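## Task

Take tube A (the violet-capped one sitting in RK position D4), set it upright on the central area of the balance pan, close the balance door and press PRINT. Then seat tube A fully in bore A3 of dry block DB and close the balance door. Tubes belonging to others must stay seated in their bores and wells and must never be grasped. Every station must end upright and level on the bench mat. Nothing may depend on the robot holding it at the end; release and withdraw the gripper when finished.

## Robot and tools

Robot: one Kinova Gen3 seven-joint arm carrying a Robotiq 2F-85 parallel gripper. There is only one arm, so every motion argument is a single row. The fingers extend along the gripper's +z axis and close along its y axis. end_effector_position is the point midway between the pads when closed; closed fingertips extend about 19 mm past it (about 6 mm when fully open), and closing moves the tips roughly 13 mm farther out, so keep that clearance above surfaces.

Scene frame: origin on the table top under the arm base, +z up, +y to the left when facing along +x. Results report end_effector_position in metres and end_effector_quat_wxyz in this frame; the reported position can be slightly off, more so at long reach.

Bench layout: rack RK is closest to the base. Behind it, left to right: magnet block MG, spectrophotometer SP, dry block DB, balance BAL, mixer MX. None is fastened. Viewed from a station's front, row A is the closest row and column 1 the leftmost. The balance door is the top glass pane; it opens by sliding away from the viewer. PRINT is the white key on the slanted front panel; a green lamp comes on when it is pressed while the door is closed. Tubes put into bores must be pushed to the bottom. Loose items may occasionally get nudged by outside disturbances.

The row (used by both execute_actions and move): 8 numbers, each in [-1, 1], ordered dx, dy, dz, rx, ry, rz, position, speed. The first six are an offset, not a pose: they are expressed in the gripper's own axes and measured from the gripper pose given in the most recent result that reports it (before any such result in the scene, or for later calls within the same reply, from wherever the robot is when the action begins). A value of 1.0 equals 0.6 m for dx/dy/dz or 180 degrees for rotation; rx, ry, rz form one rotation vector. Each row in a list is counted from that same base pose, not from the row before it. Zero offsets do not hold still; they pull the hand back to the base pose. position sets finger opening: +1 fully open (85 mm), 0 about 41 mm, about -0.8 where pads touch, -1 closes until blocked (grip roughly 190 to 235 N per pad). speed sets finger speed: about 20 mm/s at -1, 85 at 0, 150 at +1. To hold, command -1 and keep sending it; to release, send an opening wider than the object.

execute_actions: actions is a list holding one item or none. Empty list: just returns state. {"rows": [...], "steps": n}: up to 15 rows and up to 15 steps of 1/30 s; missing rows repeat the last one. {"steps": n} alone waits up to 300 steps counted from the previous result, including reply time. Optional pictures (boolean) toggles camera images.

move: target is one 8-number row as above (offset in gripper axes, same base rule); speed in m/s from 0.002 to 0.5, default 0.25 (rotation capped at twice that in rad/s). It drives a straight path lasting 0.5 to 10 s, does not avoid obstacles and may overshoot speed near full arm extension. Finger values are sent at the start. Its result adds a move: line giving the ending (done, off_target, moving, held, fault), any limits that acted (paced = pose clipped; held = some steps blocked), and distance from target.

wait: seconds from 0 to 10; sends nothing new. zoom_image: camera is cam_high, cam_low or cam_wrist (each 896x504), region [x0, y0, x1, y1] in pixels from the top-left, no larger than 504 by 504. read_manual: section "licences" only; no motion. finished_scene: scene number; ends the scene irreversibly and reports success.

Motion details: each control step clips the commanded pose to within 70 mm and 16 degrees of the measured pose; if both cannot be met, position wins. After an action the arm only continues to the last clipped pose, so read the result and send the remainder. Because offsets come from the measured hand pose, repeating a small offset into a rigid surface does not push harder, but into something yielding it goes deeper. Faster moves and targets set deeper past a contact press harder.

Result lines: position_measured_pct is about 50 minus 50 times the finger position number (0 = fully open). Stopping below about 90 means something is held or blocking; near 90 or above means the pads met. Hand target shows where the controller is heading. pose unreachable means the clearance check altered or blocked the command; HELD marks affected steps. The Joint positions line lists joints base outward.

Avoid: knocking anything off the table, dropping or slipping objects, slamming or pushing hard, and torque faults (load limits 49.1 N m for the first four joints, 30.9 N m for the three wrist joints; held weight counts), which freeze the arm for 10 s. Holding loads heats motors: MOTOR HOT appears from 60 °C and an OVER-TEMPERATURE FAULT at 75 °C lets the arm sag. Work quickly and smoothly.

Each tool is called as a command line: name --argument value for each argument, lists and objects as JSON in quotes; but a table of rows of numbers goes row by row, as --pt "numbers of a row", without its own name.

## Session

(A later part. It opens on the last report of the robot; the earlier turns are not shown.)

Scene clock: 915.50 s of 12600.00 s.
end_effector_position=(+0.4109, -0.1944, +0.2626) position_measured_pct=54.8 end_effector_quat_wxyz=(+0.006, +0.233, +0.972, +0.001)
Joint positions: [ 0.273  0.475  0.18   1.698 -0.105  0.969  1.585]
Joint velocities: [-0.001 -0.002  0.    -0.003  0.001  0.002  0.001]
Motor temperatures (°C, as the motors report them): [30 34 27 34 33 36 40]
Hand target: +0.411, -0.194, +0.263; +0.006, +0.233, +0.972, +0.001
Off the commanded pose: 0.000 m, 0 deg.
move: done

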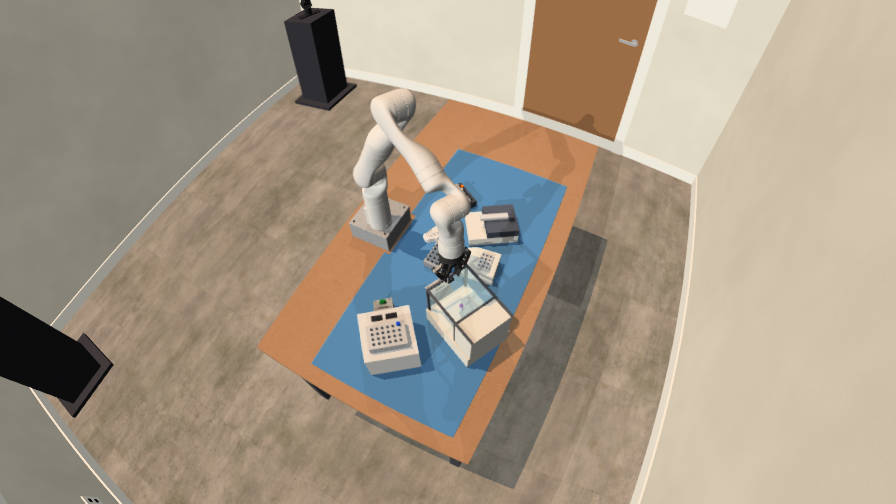

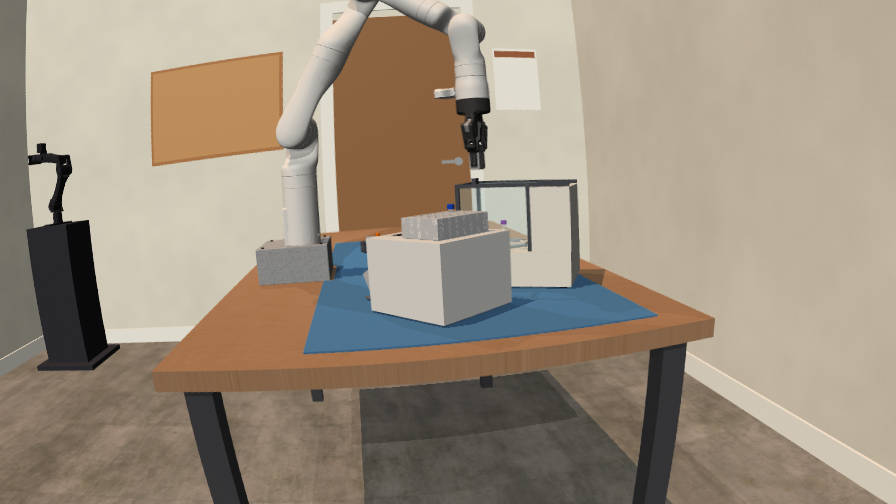

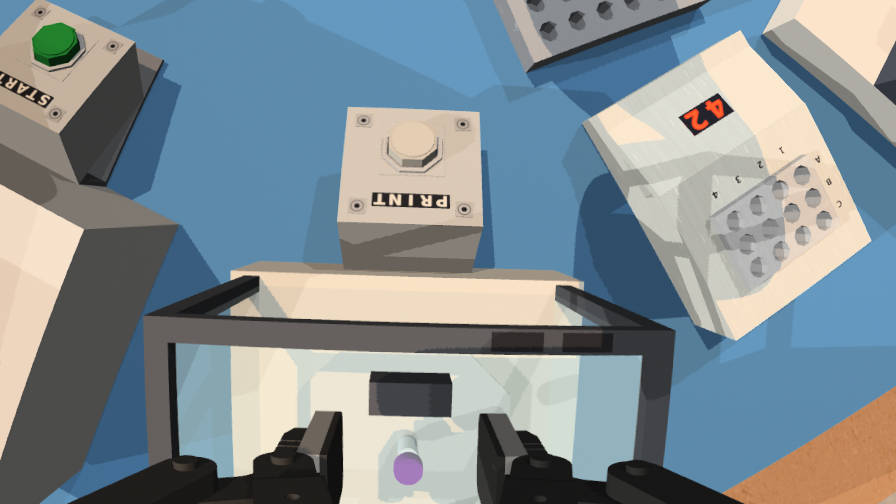

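move --target '[0.1516,0.0055,0,0,0,0,-1,0.5]' --speed 0.1

move --target '[0,0,0.252,0,0,0,-1,0]' --speed 0.07

move --target '[0,0,0.022,0,0,0,-1,0]' --speed 0.006

zoom_image --camera "cam_high" --region '[420,255,490,305]'

Scene clock: 922.40 s of 12600.00 s.
end_effector_position=(+0.3311, -0.1506, +0.2610) position_measured_pct=91.7 end_effector_quat_wxyz=(+0.006, +0.233, +0.972, +0.001)
Joint positions: [ 0.225  0.297  0.18   1.99  -0.075  0.852  1.539]
Joint velocities: [-0.002 -0.009 -0.001  0.005  0.    -0.002 -0.002]
Motor temperatures (°C, as the motors report them): [30 34 27 34 33 36 40]
Hand target: +0.331, -0.151, +0.261; +0.006, +0.233, +0.972, +0.001
Off the commanded pose: 0.001 m, 0 deg.
move: done

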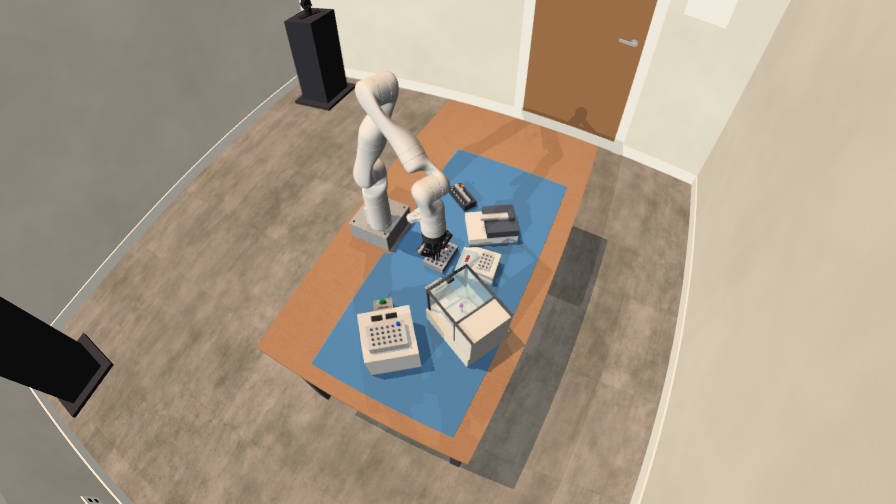

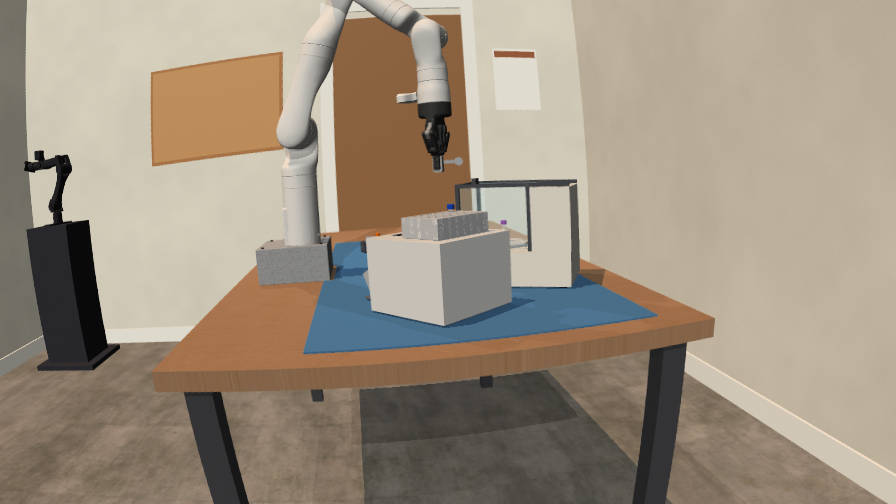

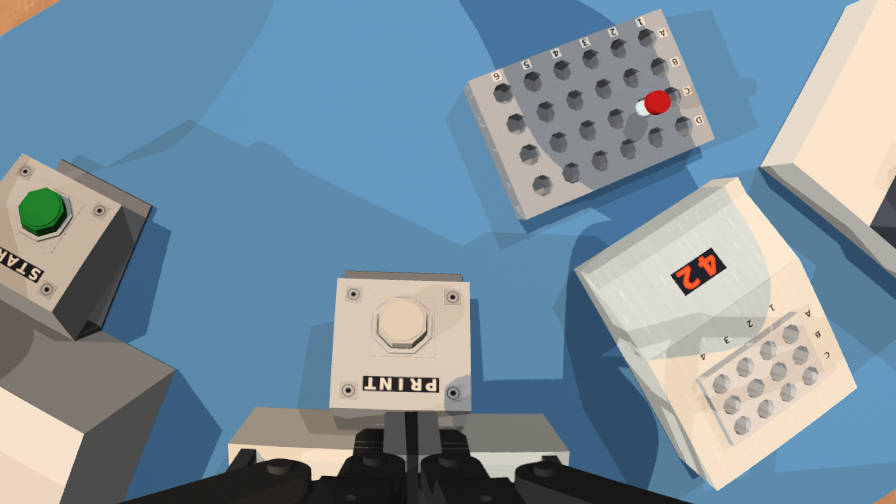

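Scene clock: 924.93 s of 12600.00 s.
end_effector_position=(+0.3333, -0.1511, +0.1104) position_measured_pct=91.7 end_effector_quat_wxyz=(+0.006, +0.233, +0.972, +0.001)
Joint positions: [ 0.298  0.632  0.095  2.141 -0.165  0.365  1.621]
Joint velocities: [ 0.002  0.007 -0.001  0.002 -0.001 -0.001  0.001]
Motor temperatures (°C, as the motors report them): [30 34 27 34 33 36 40]
Hand target: +0.333, -0.151, +0.110; +0.006, +0.234, +0.972, +0.001
Off the commanded pose: 0.001 m, 0 deg.
move: done

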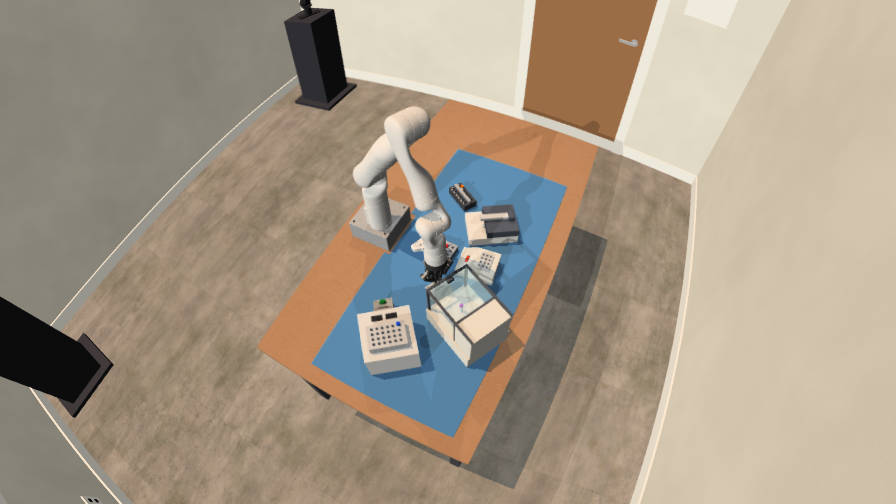

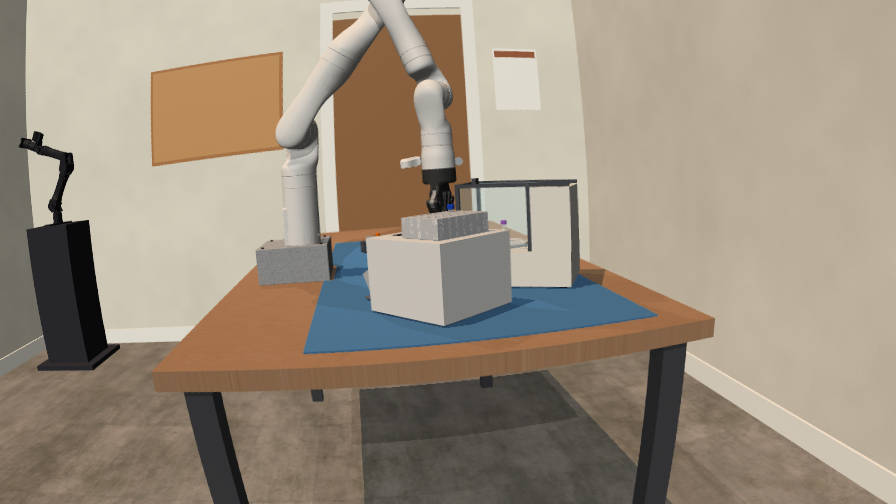

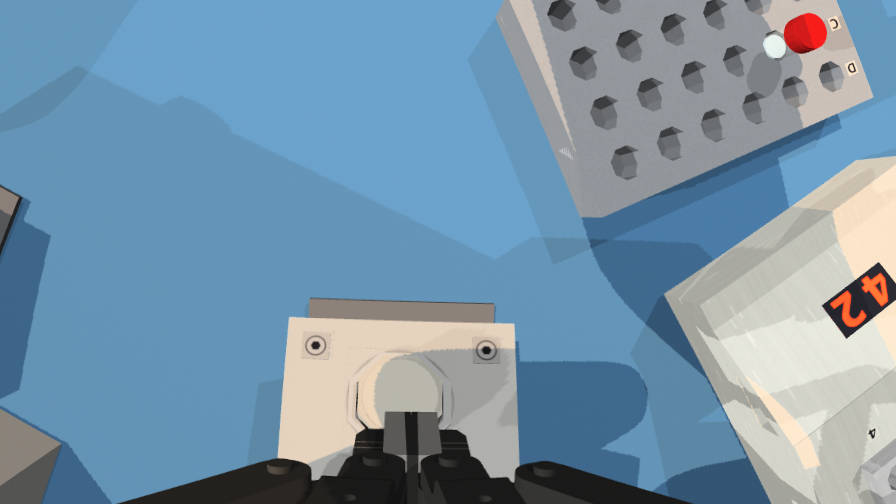

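Scene clock: 927.37 s of 12600.00 s.
end_effector_position=(+0.3345, -0.1517, +0.0985) position_measured_pct=91.7 end_effector_quat_wxyz=(+0.008, +0.234, +0.972, +0.001)
Joint positions: [ 0.307  0.664  0.084  2.145 -0.171  0.326  1.626]
Joint velocities: [ 0.001  0.001 -0.001  0.002 -0.001 -0.001 -0.001]
Motor temperatures (°C, as the motors report them): [30 34 27 34 33 36 40]
Hand target: +0.333, -0.151, +0.097; +0.006, +0.233, +0.972, +0.001
Off the commanded pose: 0.002 m, 0 deg.
move: done

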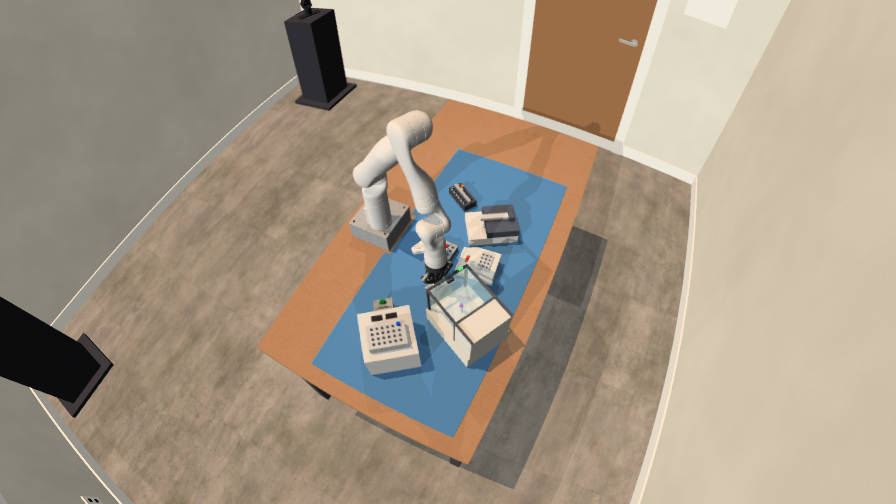

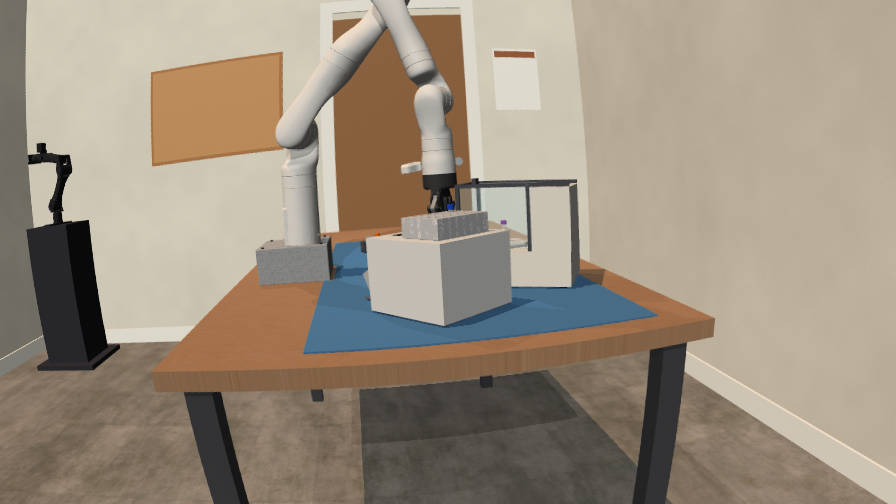

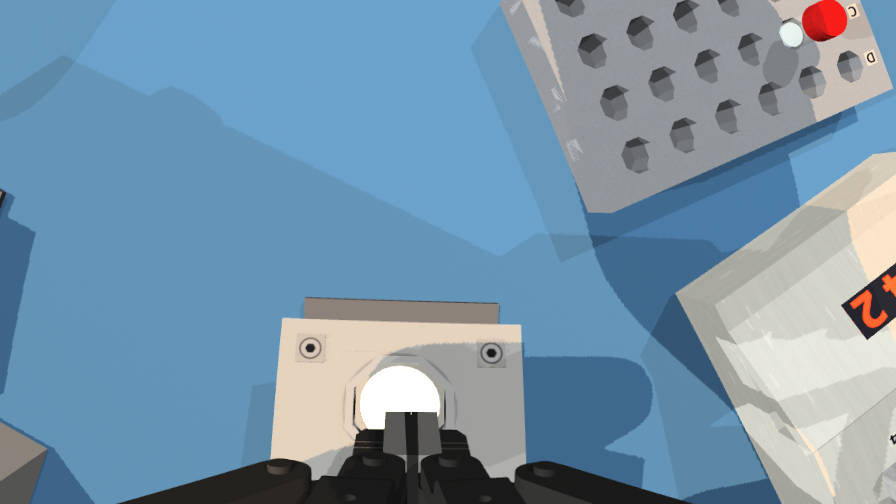

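Region (420, 255, 490, 305) of cam_high's 896x504 image, scaled by 7.200, with more detail than that image has; it fills the top 360 rows of this view, and the rest is white.

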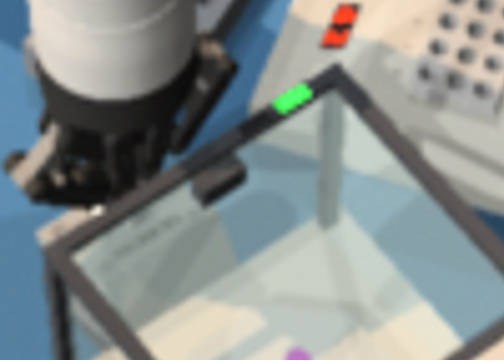

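move --target '[0,0,-0.272,0,0,0,-1,0]' --speed 0.08

move --target '[-0.148,-0.0057,0,0,0,0,-0.1,0]' --speed 0.1

Scene clock: 934.00 s of 12600.00 s.
end_effector_position=(+0.3316, -0.1509, +0.2611) position_measured_pct=91.7 end_effector_quat_wxyz=(+0.008, +0.234, +0.972, +0.001)
Joint positions: [ 0.225  0.295  0.181  1.992 -0.075  0.848  1.54 ]
Joint velocities: [-0.001 -0.005 -0.001 -0.004  0.     0.004 -0.001]
Motor temperatures (°C, as the motors report them): [30 34 27 34 33 36 40]
Hand target: +0.332, -0.151, +0.261; +0.008, +0.233, +0.972, +0.001
Off the commanded pose: 0.001 m, 0 deg.
move: done

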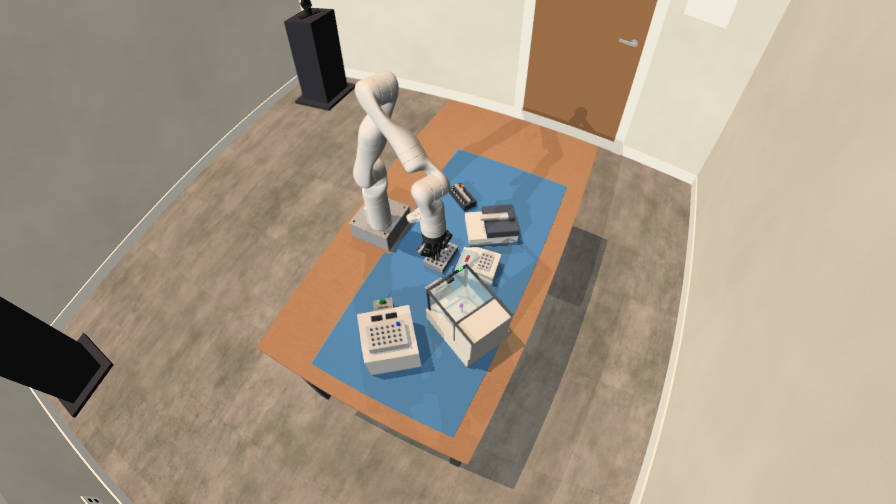

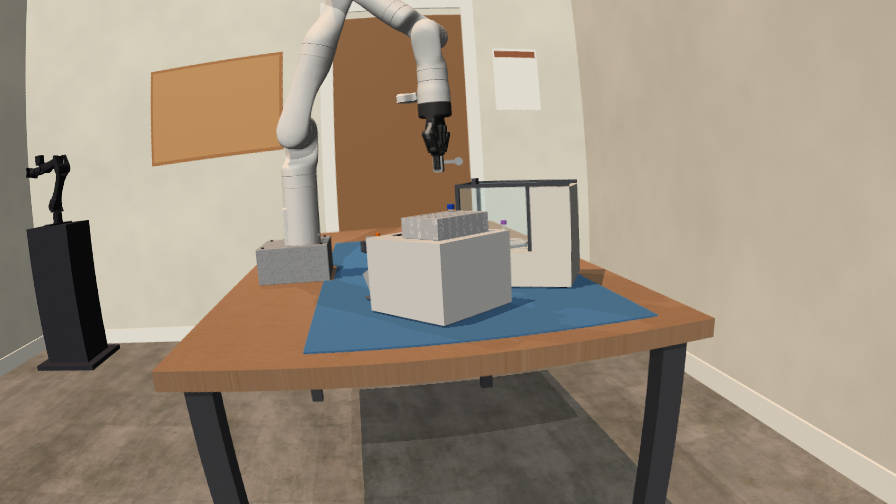

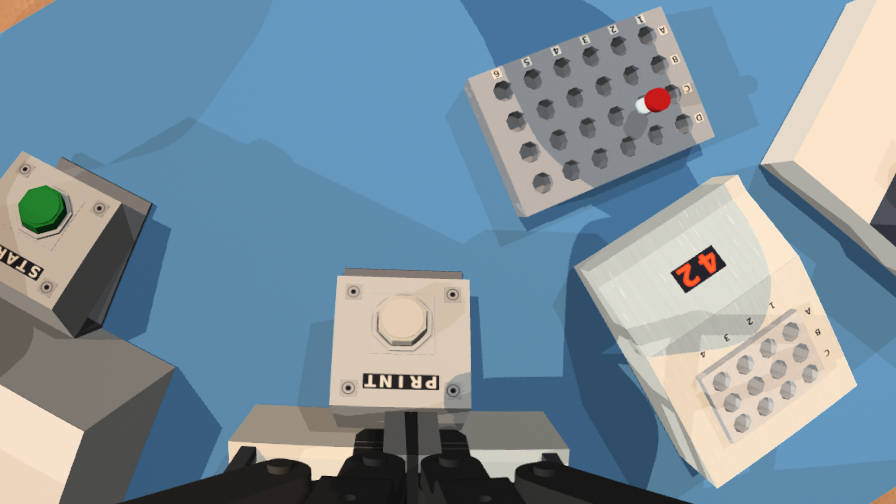

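Scene clock: 935.30 s of 12600.00 s.
end_effector_position=(+0.4094, -0.1939, +0.2629) position_measured_pct=54.8 end_effector_quat_wxyz=(+0.008, +0.233, +0.972, +0.001)
Joint positions: [ 0.272  0.469  0.182  1.706 -0.105  0.962  1.586]
Joint velocities: [ 0.002  0.007  0.    -0.008 -0.001  0.003  0.   ]
Motor temperatures (°C, as the motors report them): [30 34 27 34 33 36 40]
Hand target: +0.409, -0.194, +0.263; +0.008, +0.233, +0.972, +0.001
Off the commanded pose: 0.001 m, 0 deg.
move: done

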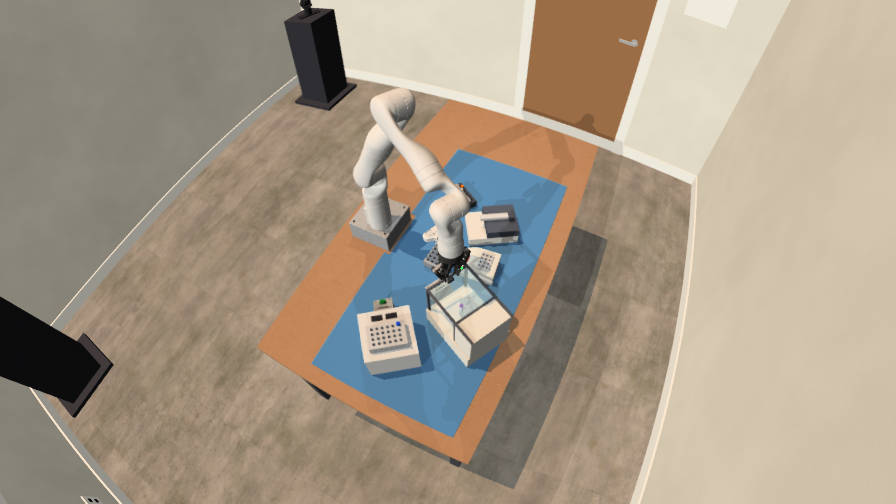

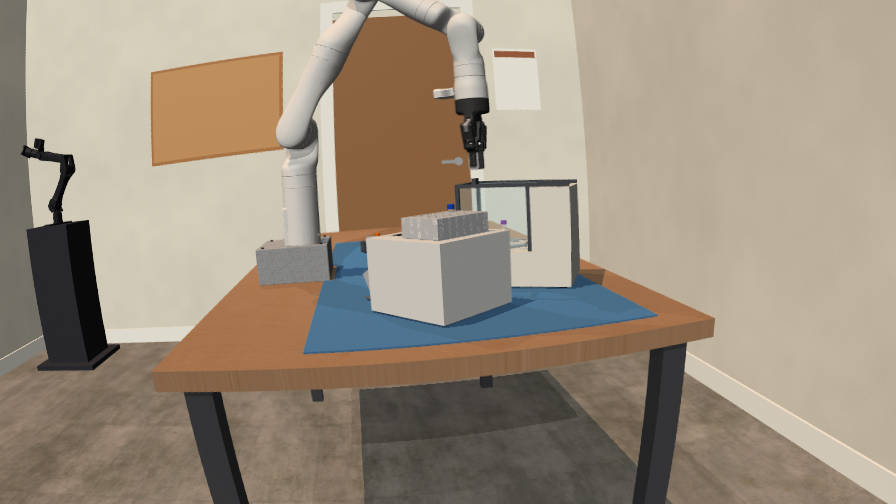

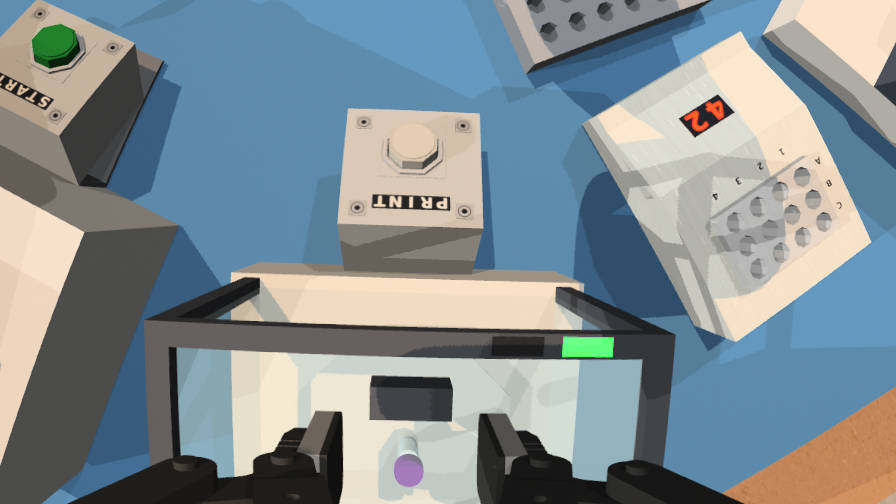

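move --target '[-0.002,0,0.046,0,0,0,-0.1,0]' --speed 0.025

move --target '[0,0,0,0,0,0,-0.5,-0.3]' --speed 0.01

move --target '[-0.2,0,0,0,0,0,-0.5,0]' --speed 0.04

Scene clock: 940.60 s of 12600.00 s.
end_effector_position=(+0.4110, -0.1946, +0.2356) position_measured_pct=54.8 end_effector_quat_wxyz=(+0.008, +0.233, +0.972, +0.001)
Joint positions: [ 0.278  0.512  0.174  1.74  -0.115  0.887  1.594]
Joint velocities: [ 0.001  0.003  0.     0.002  0.    -0.004  0.001]
Motor temperatures (°C, as the motors report them): [30 34 27 34 33 36 40]
Hand target: +0.411, -0.195, +0.235; +0.008, +0.233, +0.972, +0.001
Off the commanded pose: 0.000 m, 0 deg.
move: done

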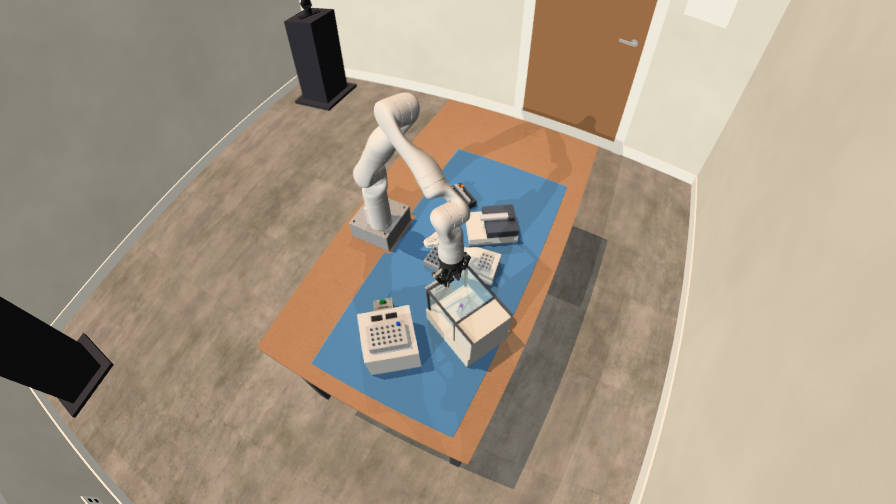

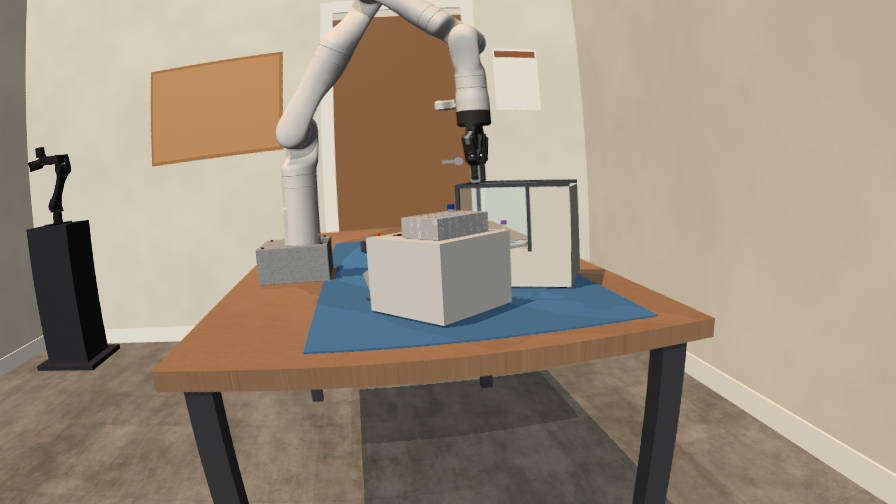

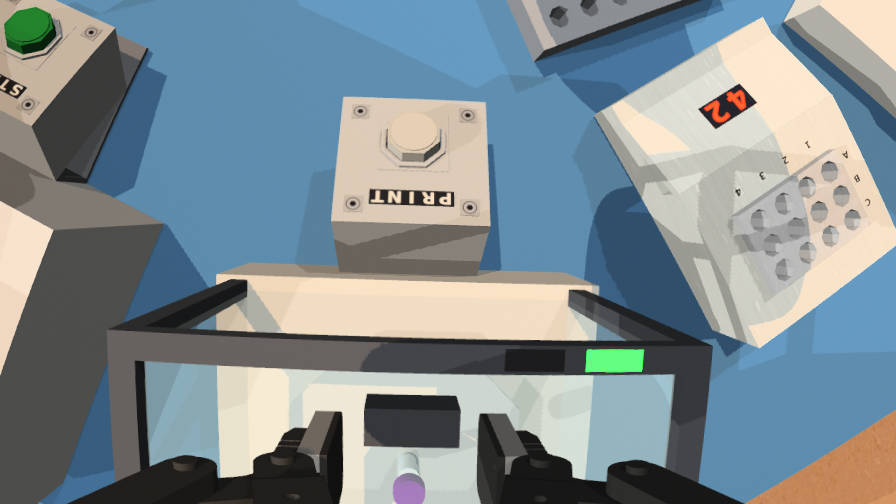

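Scene clock: 941.13 s of 12600.00 s.
end_effector_position=(+0.4110, -0.1944, +0.2359) position_measured_pct=69.8 end_effector_quat_wxyz=(+0.008, +0.233, +0.972, +0.001)
Joint positions: [ 0.278  0.511  0.174  1.74  -0.115  0.887  1.594]
Joint velocities: [-0.     0.    -0.002  0.001 -0.     0.003 -0.   ]
Motor temperatures (°C, as the motors report them): [30 34 27 34 33 36 40]
Hand target: +0.411, -0.195, +0.236; +0.008, +0.233, +0.972, +0.001
Off the commanded pose: 0.000 m, 0 deg.
move: done

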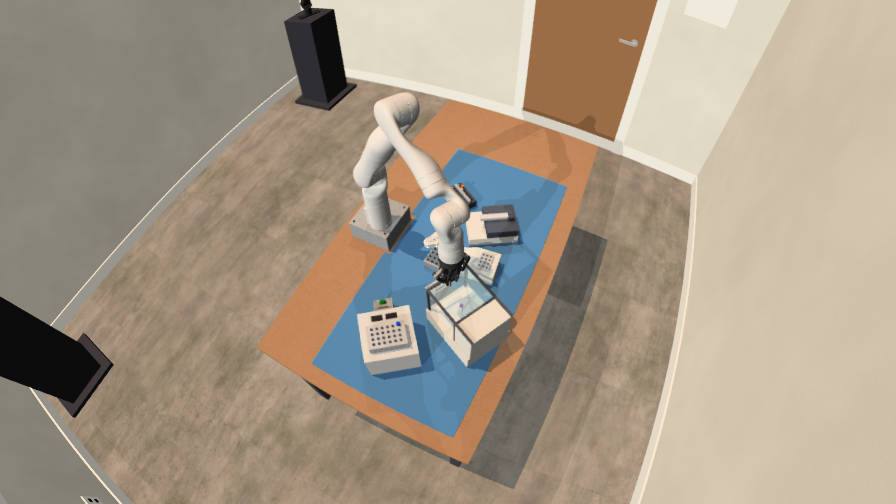

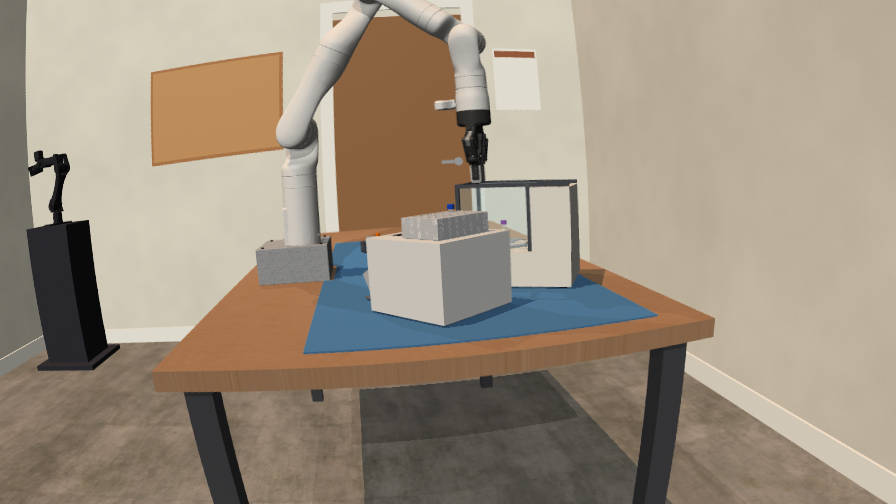

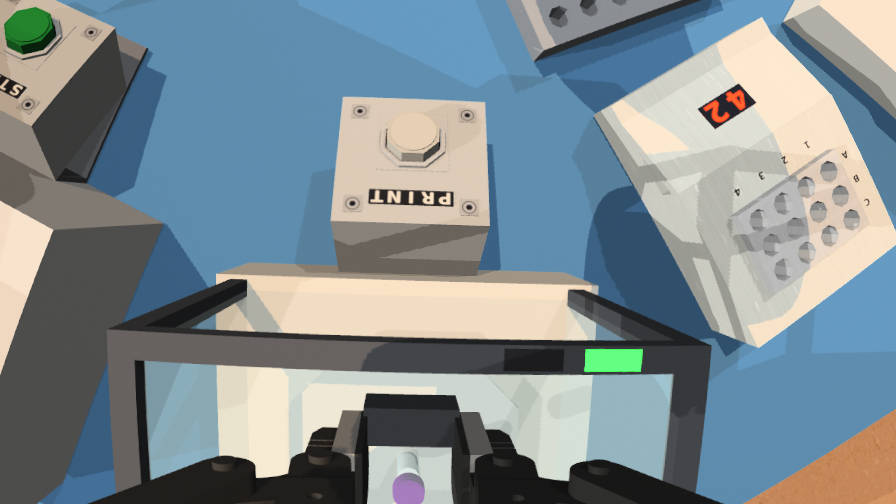

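Scene clock: 944.47 s of 12600.00 s.
end_effector_position=(+0.5164, -0.2487, +0.2366) position_measured_pct=69.8 end_effector_quat_wxyz=(+0.006, +0.234, +0.972, +0.001)
Joint positions: [ 0.324  0.755  0.172  1.27  -0.135  1.119  1.6  ]
Joint velocities: [ 0.001  0.004 -0.001 -0.007  0.002  0.001 -0.   ]
Motor temperatures (°C, as the motors report them): [30 34 27 34 33 36 40]
Hand target: +0.518, -0.248, +0.238; +0.008, +0.233, +0.972, +0.001
Off the commanded pose: 0.002 m, 0 deg.
move: done

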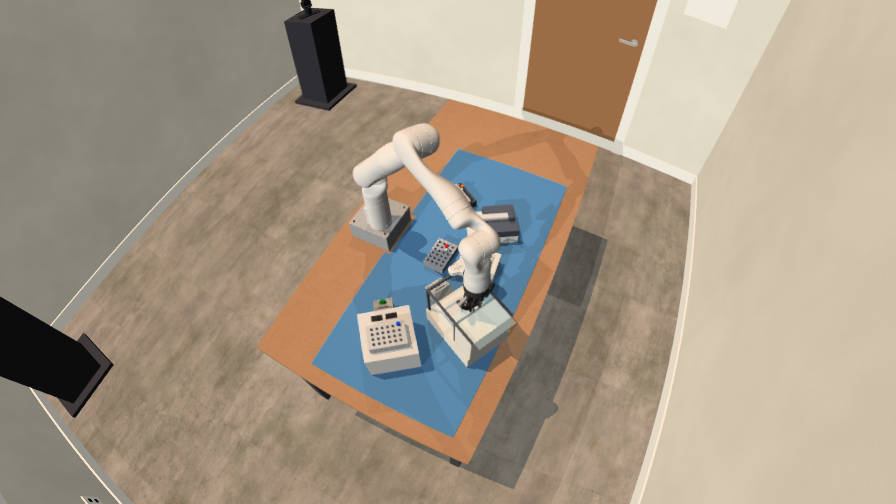

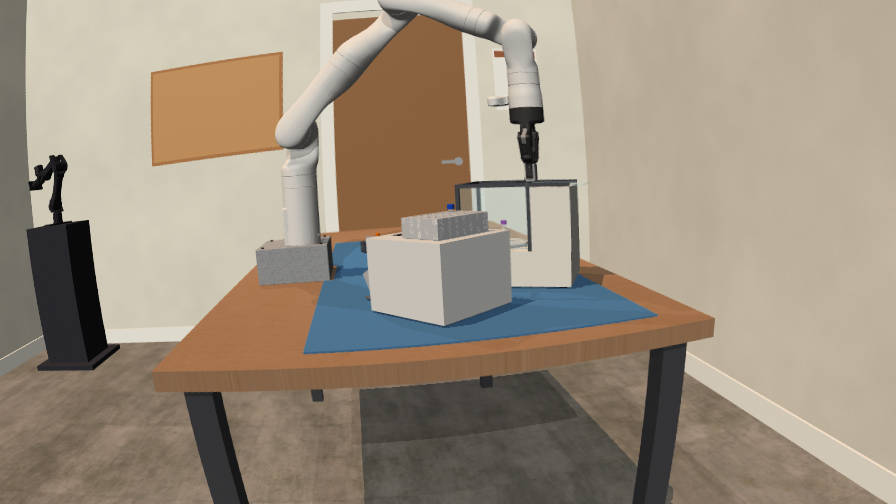

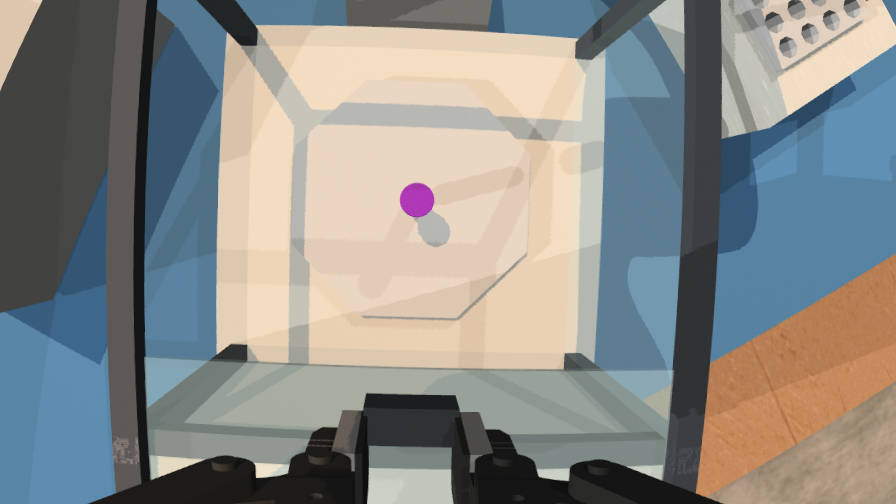

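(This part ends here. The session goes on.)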